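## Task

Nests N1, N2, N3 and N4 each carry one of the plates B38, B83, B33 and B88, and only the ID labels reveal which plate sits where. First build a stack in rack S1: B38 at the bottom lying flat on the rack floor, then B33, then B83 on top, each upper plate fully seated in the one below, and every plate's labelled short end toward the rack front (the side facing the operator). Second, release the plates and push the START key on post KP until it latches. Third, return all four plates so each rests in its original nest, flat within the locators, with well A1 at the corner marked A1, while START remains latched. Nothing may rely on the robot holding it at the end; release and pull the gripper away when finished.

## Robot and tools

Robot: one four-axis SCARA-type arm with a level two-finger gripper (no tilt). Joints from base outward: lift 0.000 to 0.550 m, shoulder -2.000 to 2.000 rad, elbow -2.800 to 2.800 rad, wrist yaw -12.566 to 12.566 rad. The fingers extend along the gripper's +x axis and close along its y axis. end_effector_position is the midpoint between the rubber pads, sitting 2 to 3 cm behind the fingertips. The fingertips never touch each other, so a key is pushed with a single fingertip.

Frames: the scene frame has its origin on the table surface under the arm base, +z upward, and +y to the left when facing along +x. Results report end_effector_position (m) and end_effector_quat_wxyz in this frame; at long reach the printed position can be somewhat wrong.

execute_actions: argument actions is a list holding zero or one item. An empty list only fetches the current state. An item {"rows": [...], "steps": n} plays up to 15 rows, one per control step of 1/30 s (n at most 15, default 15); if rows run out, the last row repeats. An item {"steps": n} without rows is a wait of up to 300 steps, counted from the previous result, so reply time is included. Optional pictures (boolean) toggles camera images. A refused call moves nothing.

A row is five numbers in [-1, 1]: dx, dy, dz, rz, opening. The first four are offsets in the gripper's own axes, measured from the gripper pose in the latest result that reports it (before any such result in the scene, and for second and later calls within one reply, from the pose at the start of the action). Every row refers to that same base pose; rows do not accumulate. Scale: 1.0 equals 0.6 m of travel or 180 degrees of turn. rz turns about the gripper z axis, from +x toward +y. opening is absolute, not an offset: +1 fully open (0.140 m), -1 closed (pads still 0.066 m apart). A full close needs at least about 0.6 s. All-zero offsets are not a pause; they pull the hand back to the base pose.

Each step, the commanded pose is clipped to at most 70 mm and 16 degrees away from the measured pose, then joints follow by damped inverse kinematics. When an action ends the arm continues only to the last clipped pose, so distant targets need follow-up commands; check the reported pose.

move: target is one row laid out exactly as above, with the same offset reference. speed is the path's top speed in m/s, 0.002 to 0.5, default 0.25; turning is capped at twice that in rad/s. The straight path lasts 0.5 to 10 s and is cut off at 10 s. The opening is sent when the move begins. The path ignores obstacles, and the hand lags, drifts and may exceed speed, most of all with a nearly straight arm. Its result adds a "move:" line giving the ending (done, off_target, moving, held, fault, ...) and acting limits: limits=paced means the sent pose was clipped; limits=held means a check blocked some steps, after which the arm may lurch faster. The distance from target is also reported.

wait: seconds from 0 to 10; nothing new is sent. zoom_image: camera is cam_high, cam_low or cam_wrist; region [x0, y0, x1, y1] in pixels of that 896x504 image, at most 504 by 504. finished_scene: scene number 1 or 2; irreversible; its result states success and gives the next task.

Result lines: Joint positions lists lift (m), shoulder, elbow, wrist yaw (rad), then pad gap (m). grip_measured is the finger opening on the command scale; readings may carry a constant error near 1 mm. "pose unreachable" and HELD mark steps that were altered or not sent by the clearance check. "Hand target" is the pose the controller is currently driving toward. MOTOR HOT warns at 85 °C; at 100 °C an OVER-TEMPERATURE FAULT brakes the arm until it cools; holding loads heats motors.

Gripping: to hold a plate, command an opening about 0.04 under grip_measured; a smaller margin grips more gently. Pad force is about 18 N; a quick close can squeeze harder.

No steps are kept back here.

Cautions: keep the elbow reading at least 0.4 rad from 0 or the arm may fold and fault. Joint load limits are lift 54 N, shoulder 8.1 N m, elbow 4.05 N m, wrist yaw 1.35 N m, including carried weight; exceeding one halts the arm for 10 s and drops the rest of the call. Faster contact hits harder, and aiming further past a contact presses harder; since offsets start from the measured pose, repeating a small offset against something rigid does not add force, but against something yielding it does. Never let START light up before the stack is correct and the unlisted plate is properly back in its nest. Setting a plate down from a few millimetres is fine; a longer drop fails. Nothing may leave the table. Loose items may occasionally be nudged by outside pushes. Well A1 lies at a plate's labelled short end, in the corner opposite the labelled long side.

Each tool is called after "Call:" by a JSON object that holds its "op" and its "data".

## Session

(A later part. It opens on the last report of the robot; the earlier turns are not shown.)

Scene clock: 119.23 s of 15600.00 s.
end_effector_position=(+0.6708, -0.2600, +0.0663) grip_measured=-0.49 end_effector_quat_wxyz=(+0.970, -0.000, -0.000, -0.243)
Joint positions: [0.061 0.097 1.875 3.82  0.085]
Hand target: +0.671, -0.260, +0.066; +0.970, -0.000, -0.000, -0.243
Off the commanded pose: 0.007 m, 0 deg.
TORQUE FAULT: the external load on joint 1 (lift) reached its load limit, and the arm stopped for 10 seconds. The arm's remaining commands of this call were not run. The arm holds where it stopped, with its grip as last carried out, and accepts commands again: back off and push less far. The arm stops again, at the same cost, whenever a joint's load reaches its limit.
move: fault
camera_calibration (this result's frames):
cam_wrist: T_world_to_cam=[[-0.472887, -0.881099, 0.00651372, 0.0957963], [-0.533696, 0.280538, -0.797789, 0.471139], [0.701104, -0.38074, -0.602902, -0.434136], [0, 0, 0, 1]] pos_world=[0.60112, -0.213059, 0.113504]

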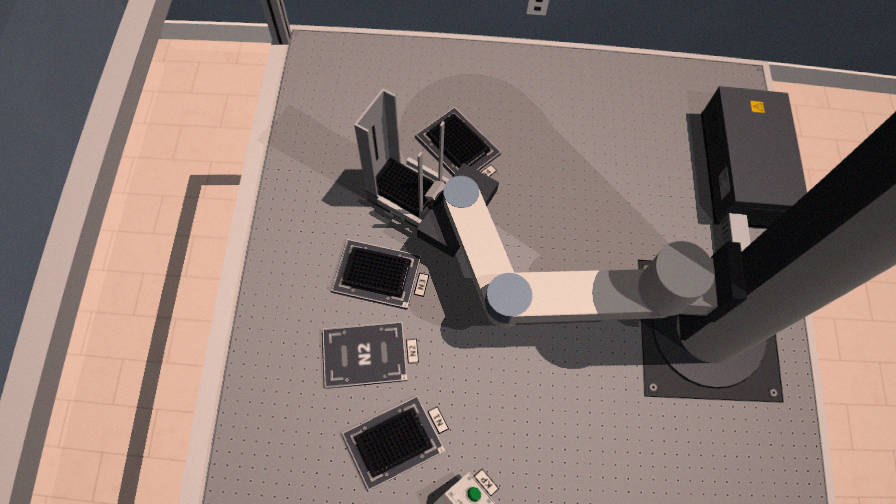

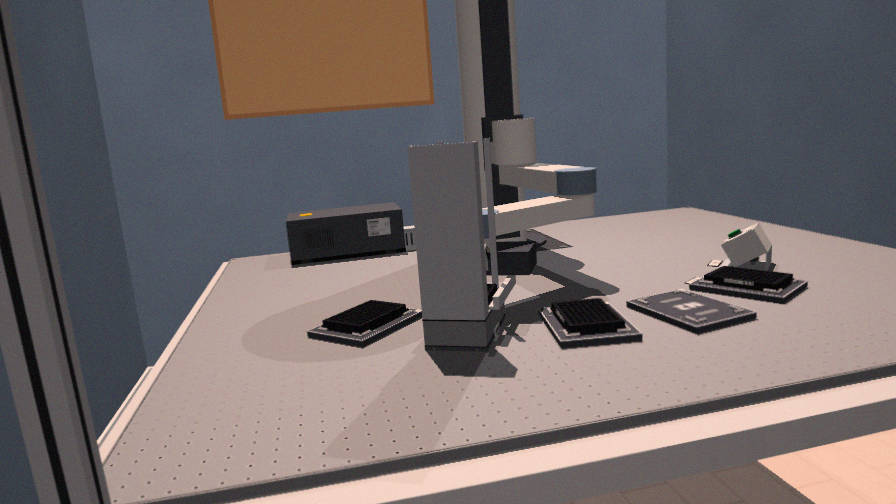

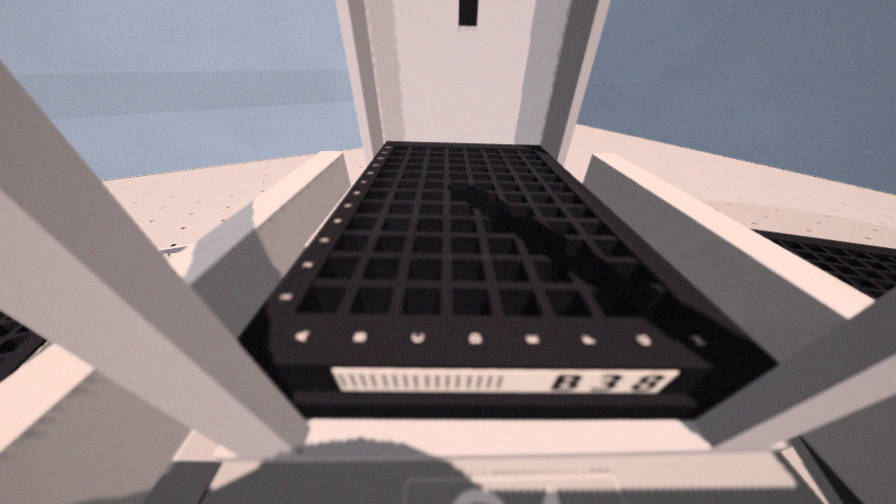

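Call:
{"op": "move", "data": {"target": [0,0,0.005,0,0.3], "speed": 0.004}}

Call:
{"op": "move", "data": {"target": [-0.217,0,0.05,0,0.3]}}

Call:
{"op": "move", "data": {"target": [-0.332,0.608,0,0.307,0.3], "speed": 0.4}}

Scene clock: 129.27 s of 15600.00 s.
end_effector_position=(+0.6708, -0.2600, +0.0693) grip_measured=+0.30 end_effector_quat_wxyz=(+0.970, -0.000, -0.000, -0.243)
Joint positions: [0.064 0.097 1.875 3.82  0.114]
Hand target: +0.671, -0.260, +0.069; +0.970, -0.000, -0.000, -0.243
Off the commanded pose: 0.000 m, 0 deg.
After step 90, 6.07 s passed at rest.
move: done
camera_calibration (this result's frames):
cam_wrist: T_world_to_cam=[[-0.472835, -0.881127, 0.00651372, 0.0957472], [-0.533713, 0.280506, -0.797789, 0.473501], [0.701126, -0.380699, -0.602902, -0.432359], [0, 0, 0, 1]] pos_world=[0.601125, -0.213053, 0.11646]

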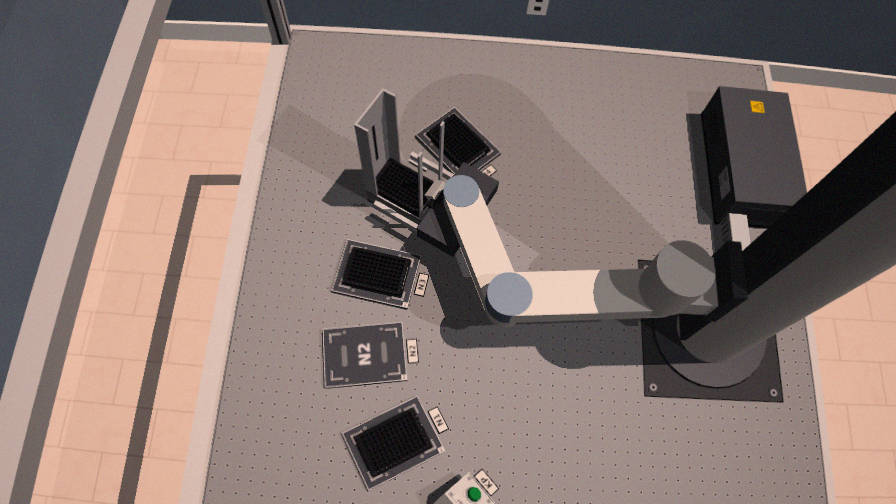

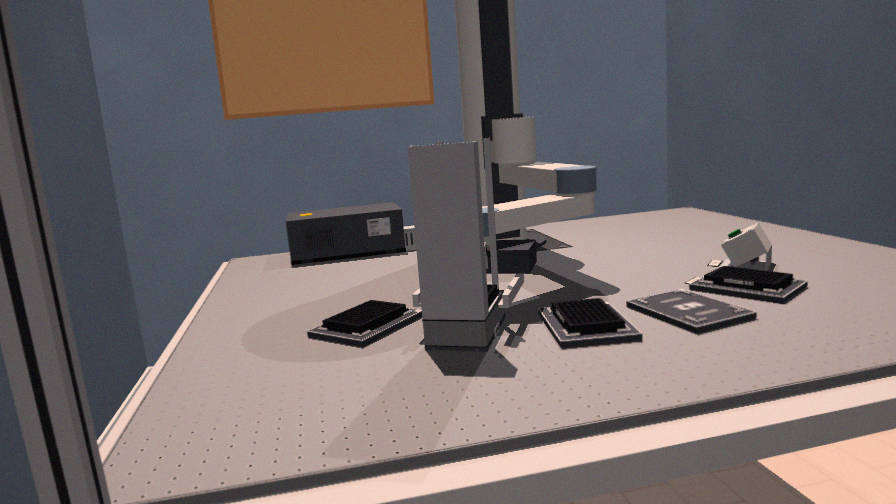

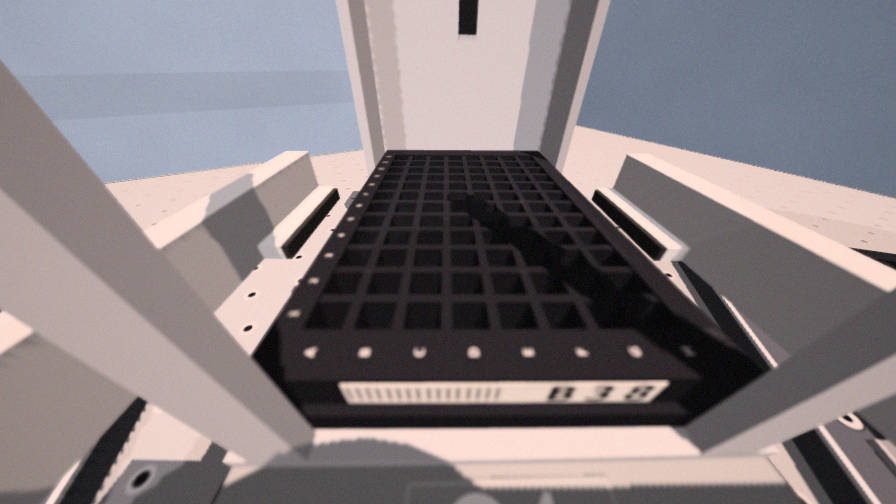

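Scene clock: 130.23 s of 15600.00 s.
end_effector_position=(+0.5560, -0.1985, +0.0993) grip_measured=+0.30 end_effector_quat_wxyz=(+0.970, -0.000, -0.000, -0.243)
Joint positions: [0.094 0.394 1.172 4.225 0.114]
Hand target: +0.556, -0.199, +0.099; +0.970, -0.000, -0.000, -0.243
Off the commanded pose: 0.000 m, 0 deg.
move: done
camera_calibration (this result's frames):
cam_wrist: T_world_to_cam=[[-0.472993, -0.881042, 0.00651372, 0.0954844], [-0.533663, 0.280602, -0.797789, 0.41895], [0.701058, -0.380824, -0.602902, -0.310347], [0, 0, 0, 1]] pos_world=[0.486313, -0.15162, 0.146502]

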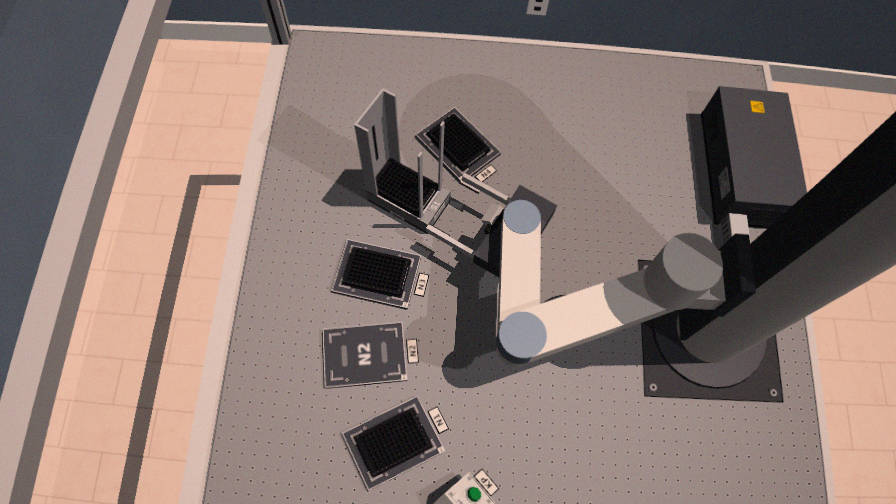

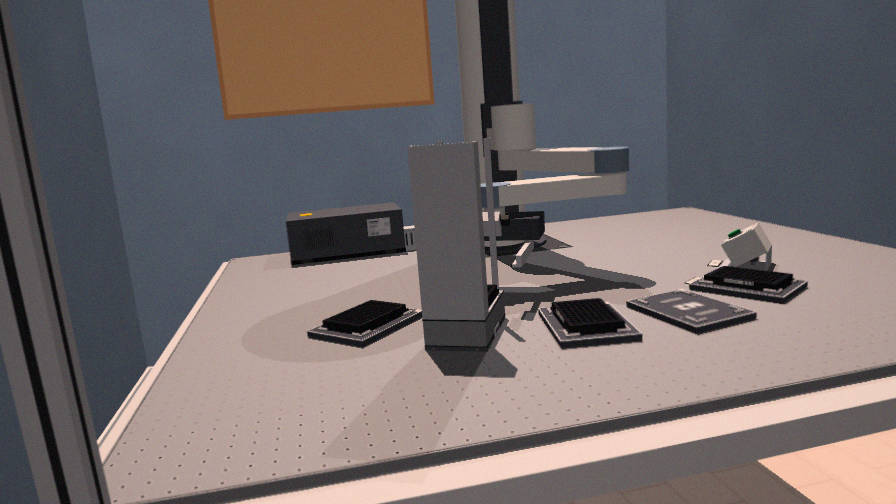

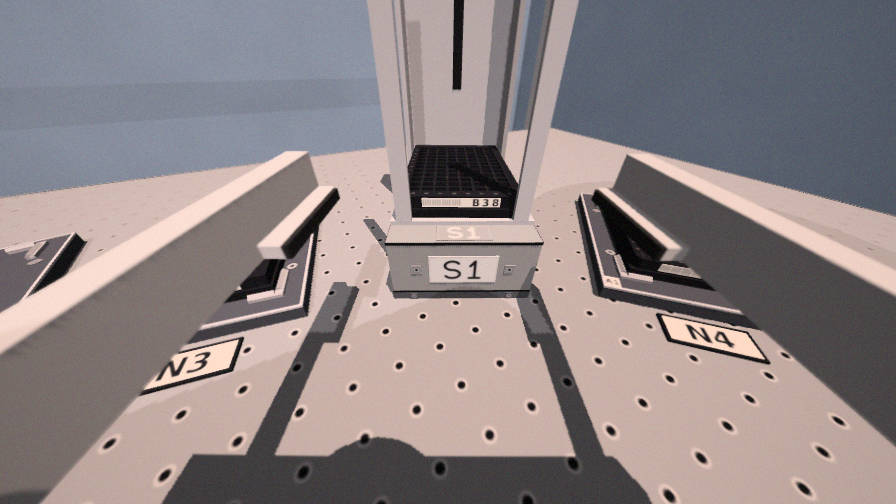

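Scene clock: 131.87 s of 15600.00 s.
end_effector_position=(+0.5524, +0.2173, +0.0993) grip_measured=+0.30 end_effector_quat_wxyz=(+0.972, -0.000, -0.000, +0.234)
Joint positions: [0.094 1.404 1.201 4.151 0.114]
Hand target: +0.552, +0.217, +0.099; +0.972, -0.000, -0.000, +0.234
Off the commanded pose: 0.000 m, 0 deg.
move: done
camera_calibration (this result's frames):
cam_wrist: T_world_to_cam=[[0.454943, -0.890497, 0.00651372, -0.0503964], [-0.534541, -0.278925, -0.797789, 0.422453], [0.712245, 0.359466, -0.602902, -0.316542], [0, 0, 0, 1]] pos_world=[0.474201, 0.186741, 0.146513]

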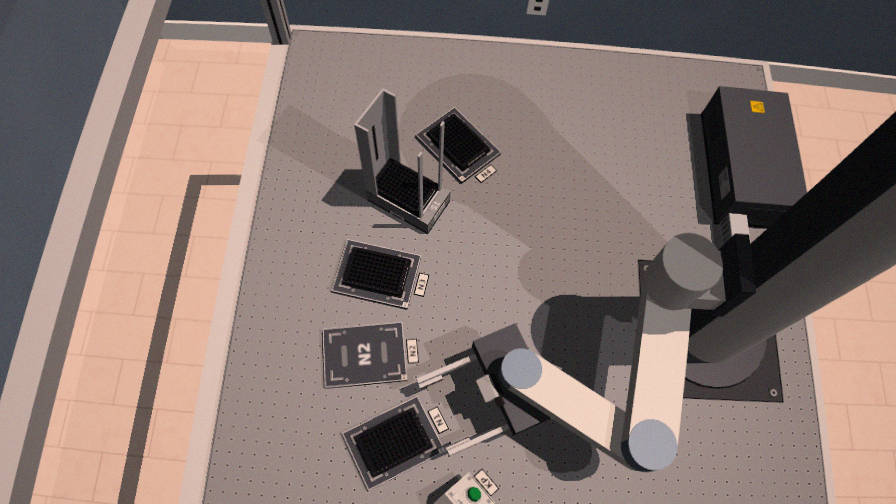

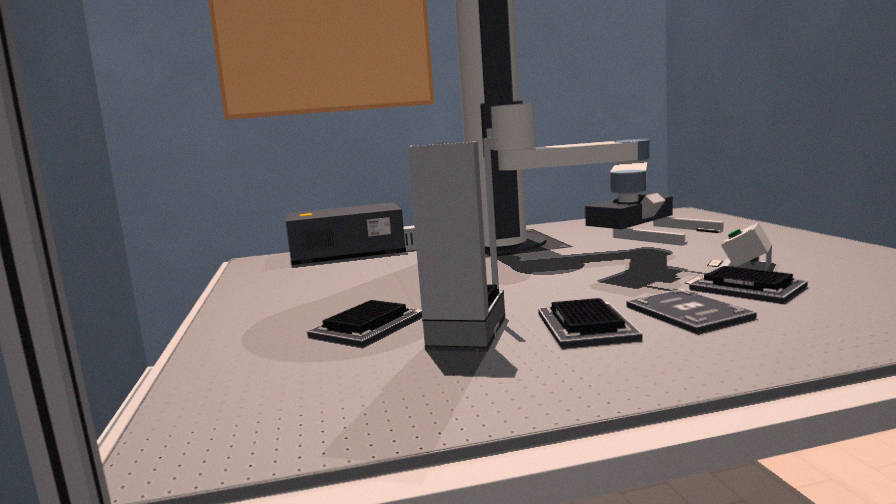

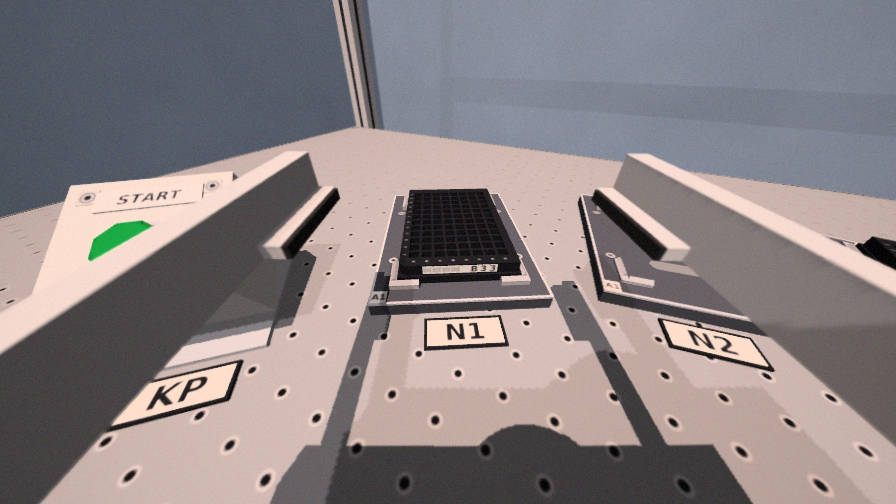

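Call:
{"op": "move", "data": {"target": [0.183,0.007,-0.079,0.02,0.3], "speed": 0.15}}

Scene clock: 136.47 s of 15600.00 s.
end_effector_position=(+0.6482, +0.2711, +0.0518) grip_measured=+0.30 end_effector_quat_wxyz=(+0.964, -0.000, -0.000, +0.265)
Joint positions: [0.047 1.132 1.783 3.904 0.114]
Hand target: +0.648, +0.271, +0.052; +0.964, -0.000, -0.000, +0.265
Off the commanded pose: 0.000 m, 0 deg.
After step 90, 0.47 s passed at rest.
move: done
camera_calibration (this result's frames):
cam_wrist: T_world_to_cam=[[0.510088, -0.860098, 0.00651372, -0.089745], [-0.515926, -0.312016, -0.797789, 0.447707], [0.688209, 0.403582, -0.602902, -0.429114], [0, 0, 0, 1]] pos_world=[0.572081, 0.235685, 0.099046]

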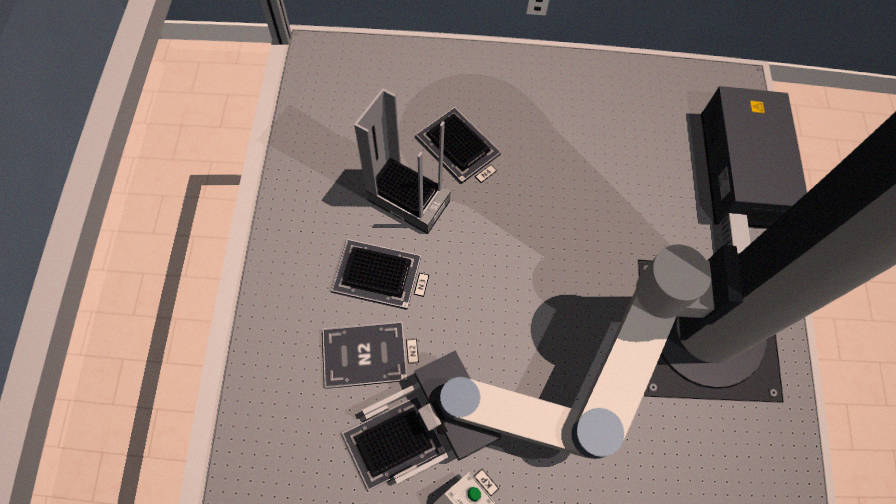

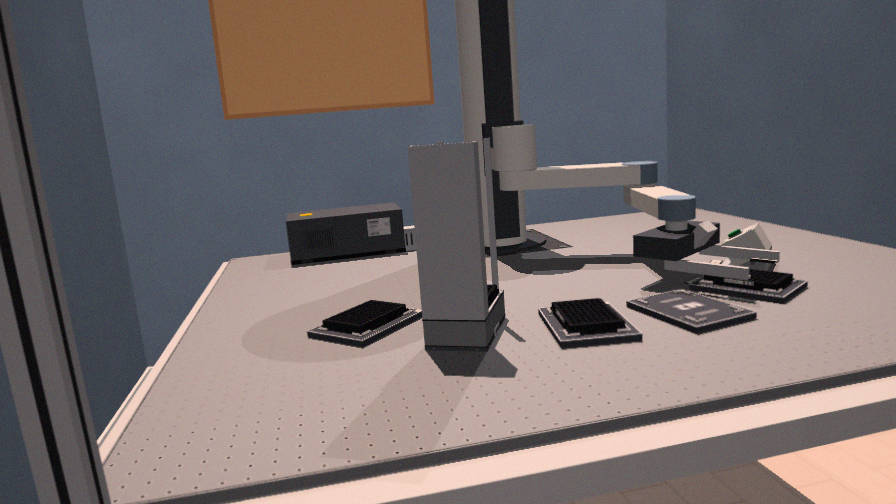

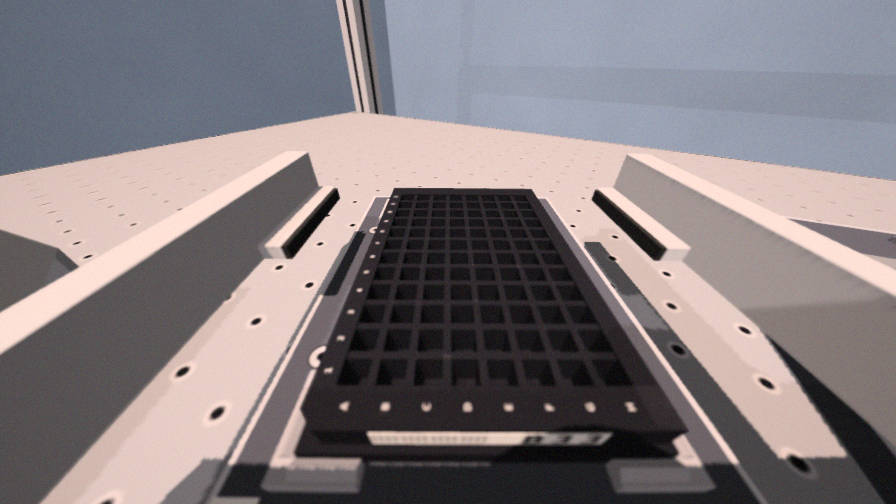

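Call:
{"op": "move", "data": {"target": [0,0,-0.0367,-0.002,0.3], "speed": 0.05}}

Call:
{"op": "move", "data": {"target": [0,0,0,0,-0.4]}}

Call:
{"op": "move", "data": {"target": [0,0,0,0,-0.55]}}

Scene clock: 140.67 s of 15600.00 s.
end_effector_position=(+0.6483, +0.2710, +0.0298) grip_measured=+0.30 end_effector_quat_wxyz=(+0.965, -0.000, -0.000, +0.262)
Joint positions: [0.025 1.134 1.783 3.896 0.114]
Hand target: +0.648, +0.271, +0.030; +0.965, -0.000, -0.000, +0.262
Off the commanded pose: 0.000 m, 0 deg.
After step 90, 0.47 s passed at rest.
move: done
camera_calibration (this result's frames):
cam_wrist: T_world_to_cam=[[0.504766, -0.863232, 0.00651372, -0.0853469], [-0.517843, -0.308823, -0.797789, 0.430467], [0.690688, 0.399323, -0.602902, -0.442889], [0, 0, 0, 1]] pos_world=[0.571893, 0.23612, 0.0769592]

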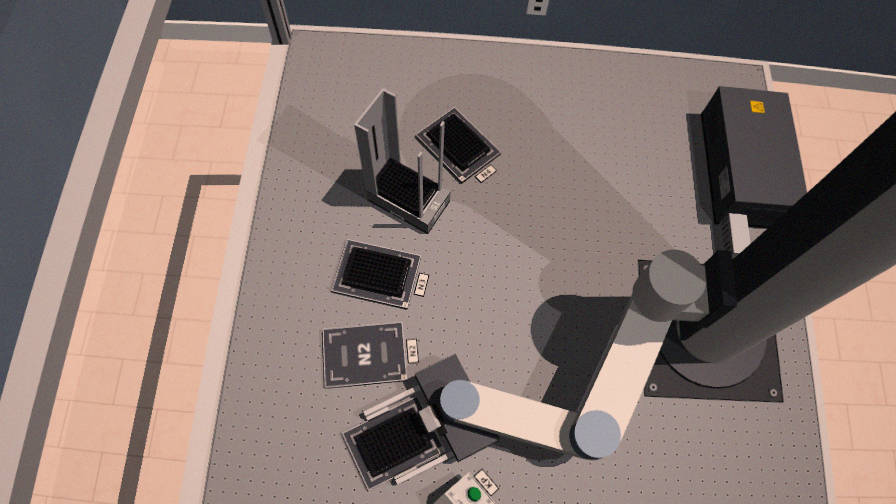

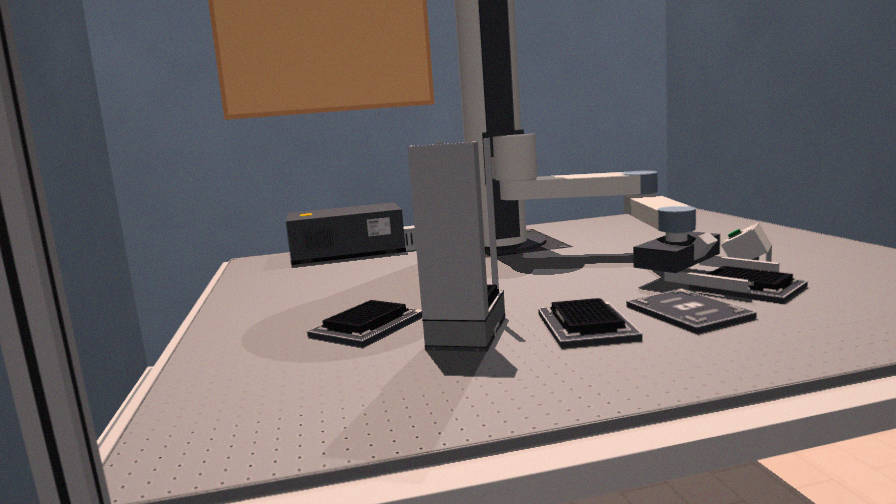

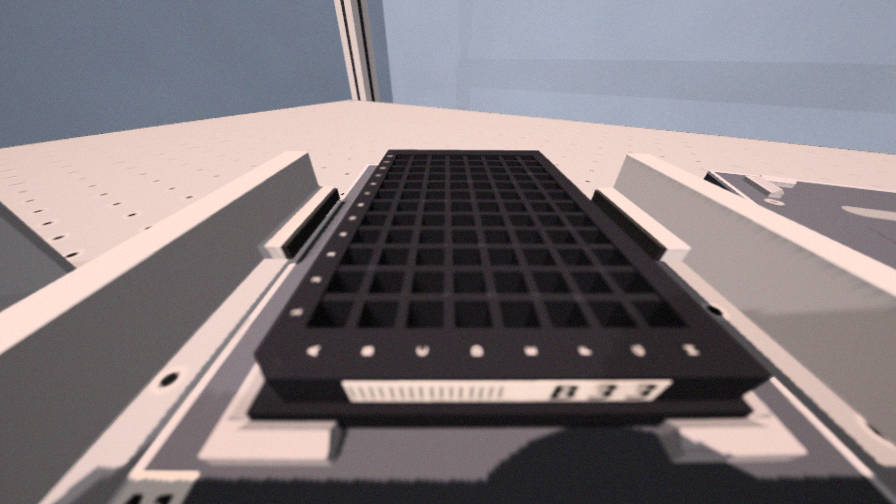

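Scene clock: 141.17 s of 15600.00 s.
end_effector_position=(+0.6483, +0.2710, +0.0298) grip_measured=-0.40 end_effector_quat_wxyz=(+0.965, -0.000, -0.000, +0.262)
Joint positions: [0.025 1.134 1.783 3.896 0.088]
Hand target: +0.648, +0.271, +0.030; +0.965, -0.000, -0.000, +0.262
Off the commanded pose: 0.000 m, 0 deg.
move: done
camera_calibration (this result's frames):
cam_wrist: T_world_to_cam=[[0.504753, -0.863239, 0.00651372, -0.0853435], [-0.517847, -0.308816, -0.797789, 0.430468], [0.690694, 0.399313, -0.602902, -0.44289], [0, 0, 0, 1]] pos_world=[0.571895, 0.236115, 0.0769593]

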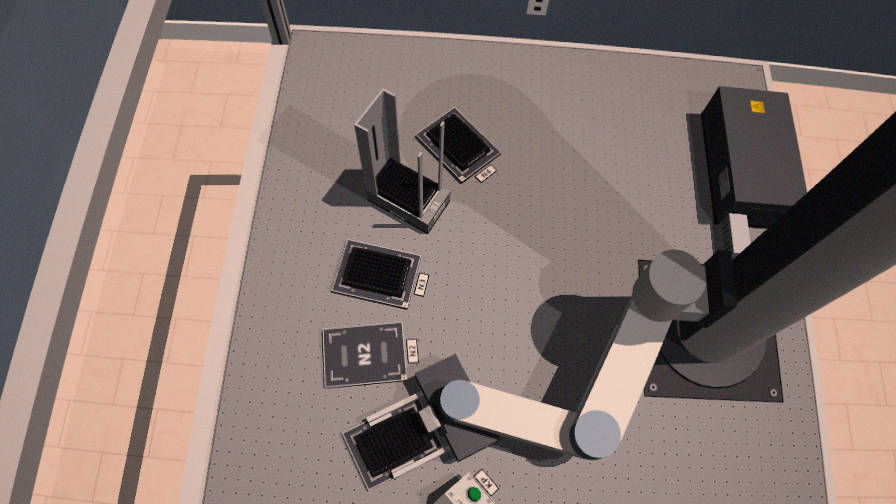

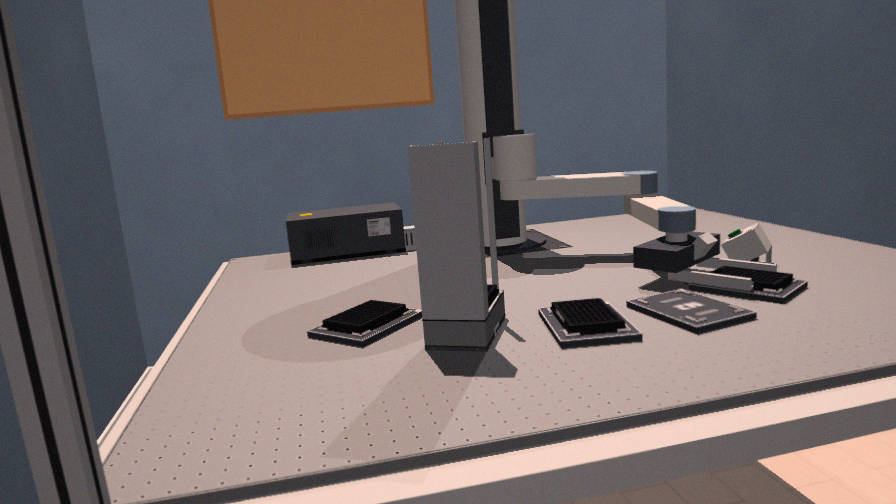

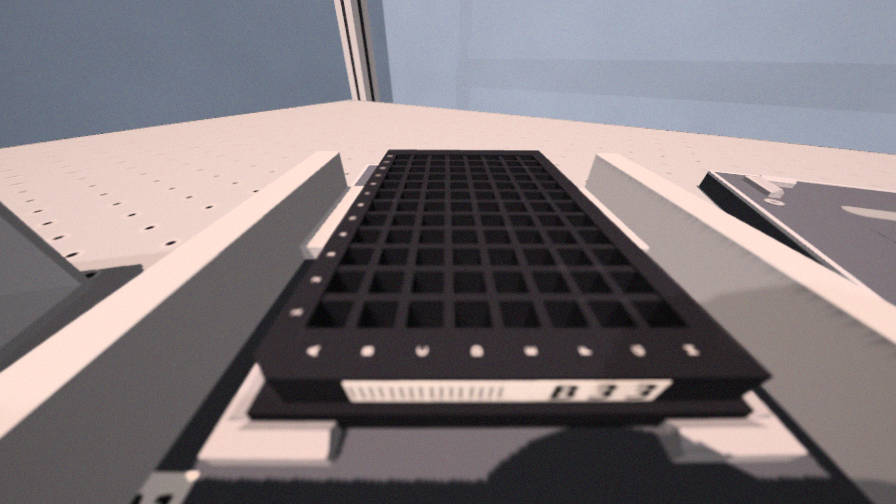

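Scene clock: 141.67 s of 15600.00 s.
end_effector_position=(+0.6484, +0.2706, +0.0298) grip_measured=-0.49 end_effector_quat_wxyz=(+0.965, -0.000, -0.000, +0.261)
Joint positions: [0.025 1.133 1.783 3.895 0.085]
Hand target: +0.648, +0.271, +0.030; +0.965, -0.000, -0.000, +0.262
Off the commanded pose: 0.000 m, 0 deg.
move: done
camera_calibration (this result's frames):
cam_wrist: T_world_to_cam=[[0.503283, -0.864097, 0.00651372, -0.0846428], [-0.518372, -0.307934, -0.797789, 0.430521], [0.691373, 0.398137, -0.602902, -0.442952], [0, 0, 0, 1]] pos_world=[0.572014, 0.235788, 0.0769593]

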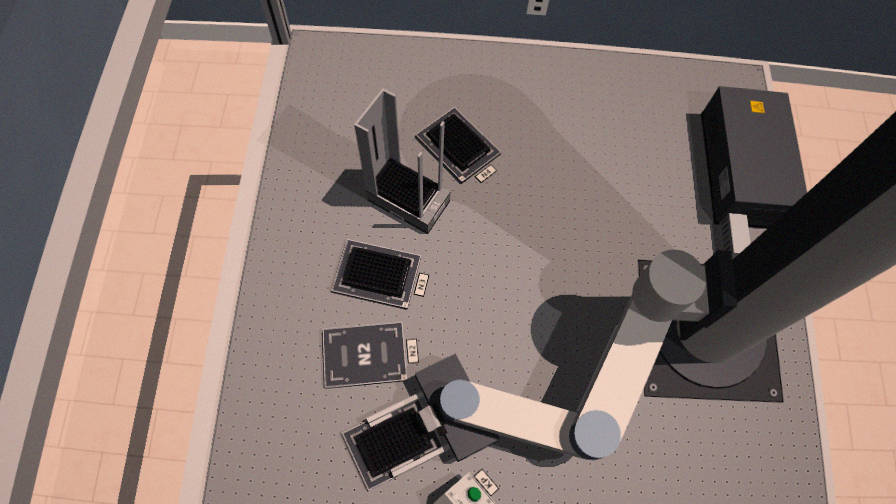

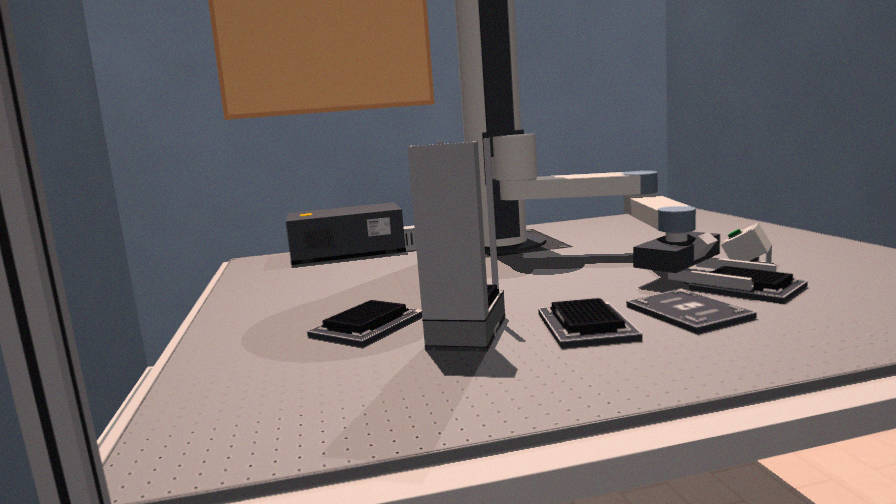

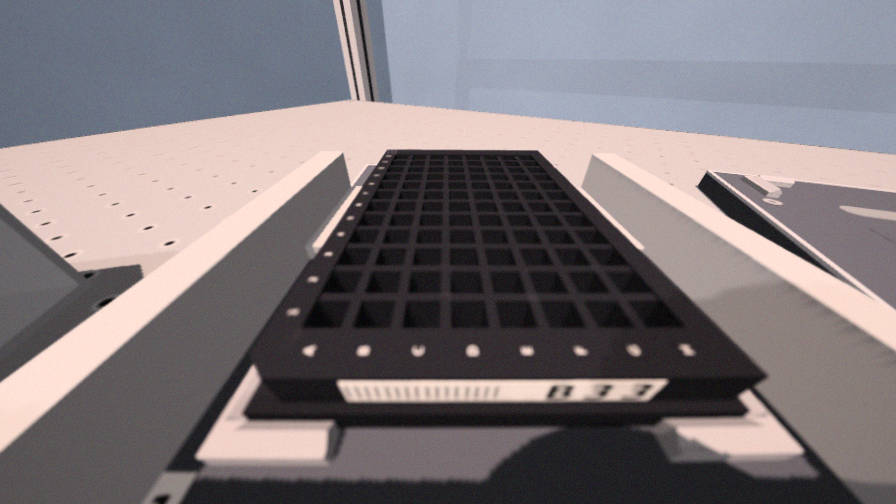

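Call:
{"op": "move", "data": {"target": [0,0,0.03,0,-0.55], "speed": 0.05}}

Call:
{"op": "move", "data": {"target": [-0.2071,-0.3913,0.49,-0.1626,-0.55], "speed": 0.35}}

Scene clock: 147.23 s of 15600.00 s.
end_effector_position=(+0.6485, +0.2705, +0.0478) grip_measured=-0.49 end_effector_quat_wxyz=(+0.965, -0.000, -0.000, +0.261)
Joint positions: [0.043 1.133 1.783 3.895 0.085]
Hand target: +0.648, +0.271, +0.048; +0.965, -0.000, -0.000, +0.261
Off the commanded pose: 0.000 m, 0 deg.
After step 90, 1.87 s passed at rest.
move: done
camera_calibration (this result's frames):
cam_wrist: T_world_to_cam=[[0.503079, -0.864216, 0.00651372, -0.0846912], [-0.518445, -0.307811, -0.797789, 0.444933], [0.691467, 0.397974, -0.602902, -0.432079], [0, 0, 0, 1]] pos_world=[0.572048, 0.23572, 0.0950131]

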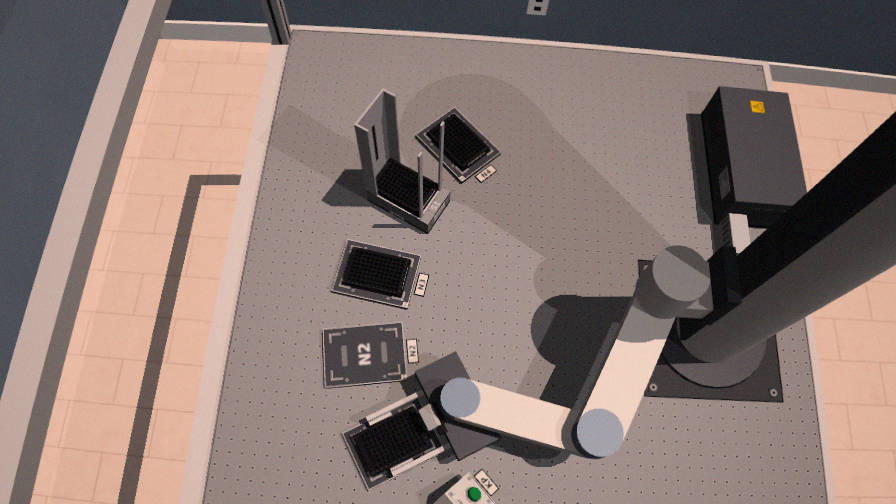

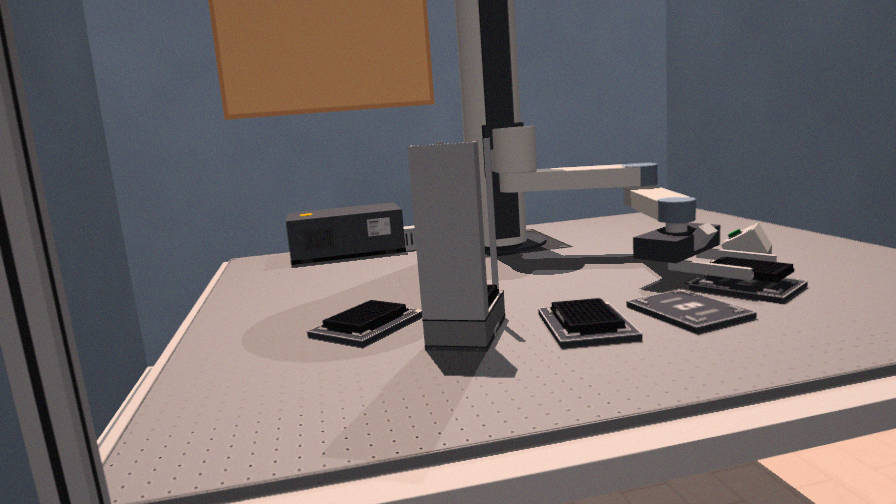

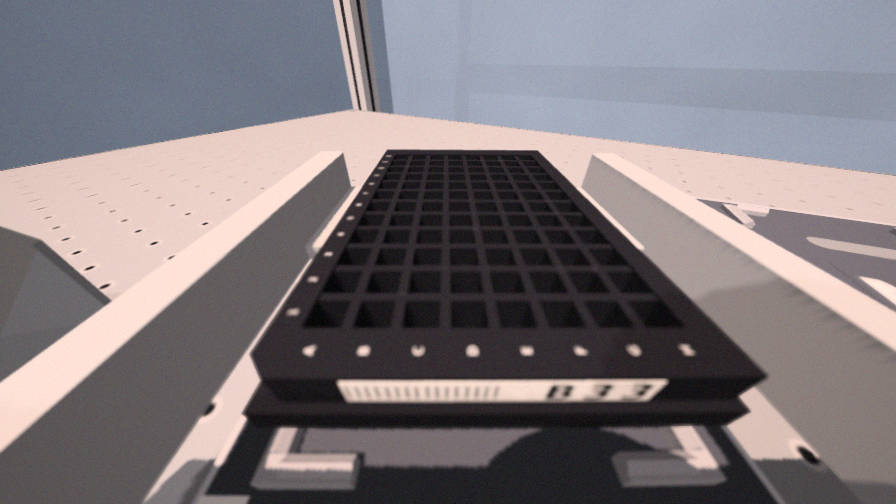

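Scene clock: 148.83 s of 15600.00 s.
end_effector_position=(+0.6595, +0.0049, +0.3419) grip_measured=-0.49 end_effector_quat_wxyz=(+1.000, -0.000, -0.000, +0.009)
Joint positions: [0.337 0.77  1.442 4.088 0.085]
Hand target: +0.660, +0.005, +0.342; +1.000, -0.000, -0.000, +0.009
Off the commanded pose: 0.000 m, 0 deg.
move: done
camera_calibration (this result's frames):
cam_wrist: T_world_to_cam=[[0.016051, -0.99985, 0.00651372, 0.000210991], [-0.602754, -0.0148736, -0.797789, 0.657673], [0.797766, 0.00887917, -0.602902, -0.224939], [0, 0, 0, 1]] pos_world=[0.57586, 0.0119902, 0.389067]

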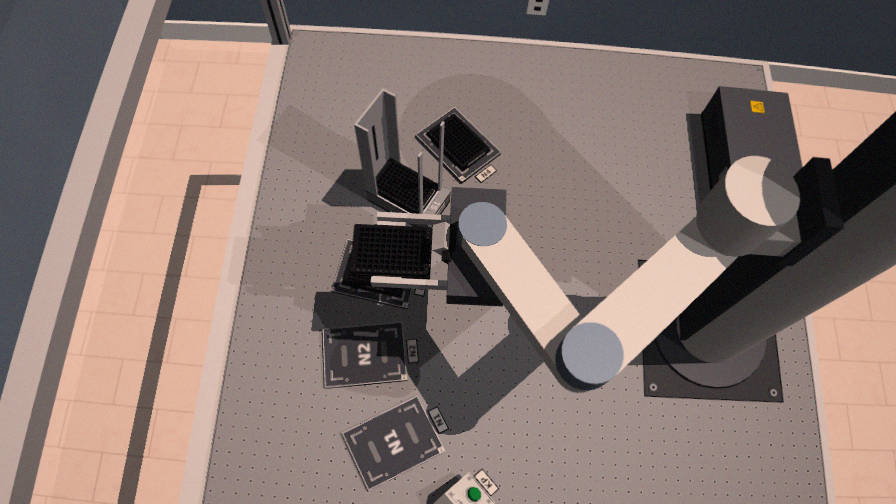

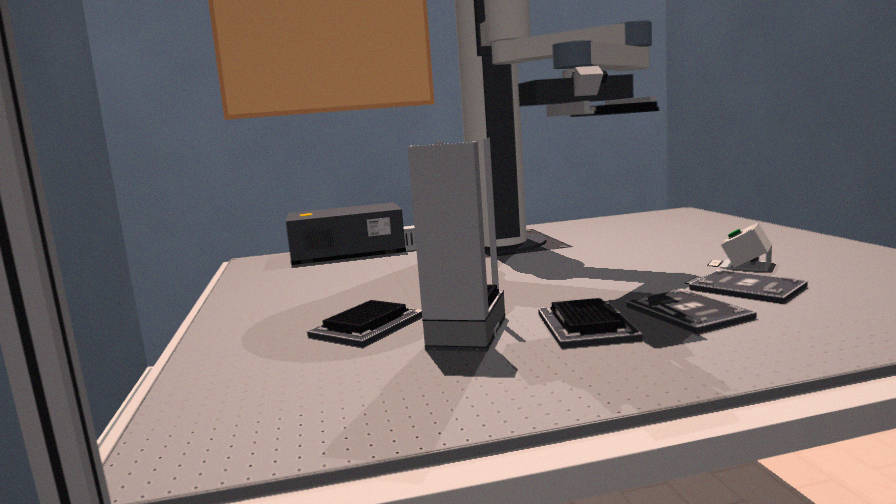

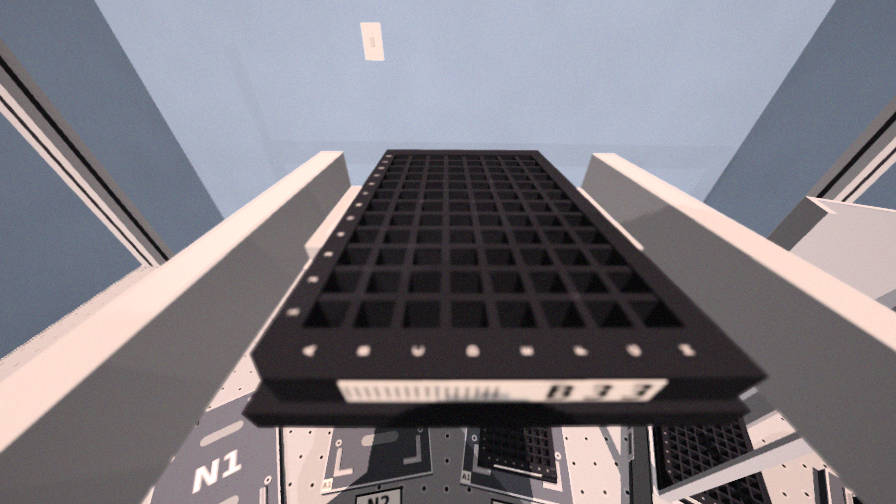

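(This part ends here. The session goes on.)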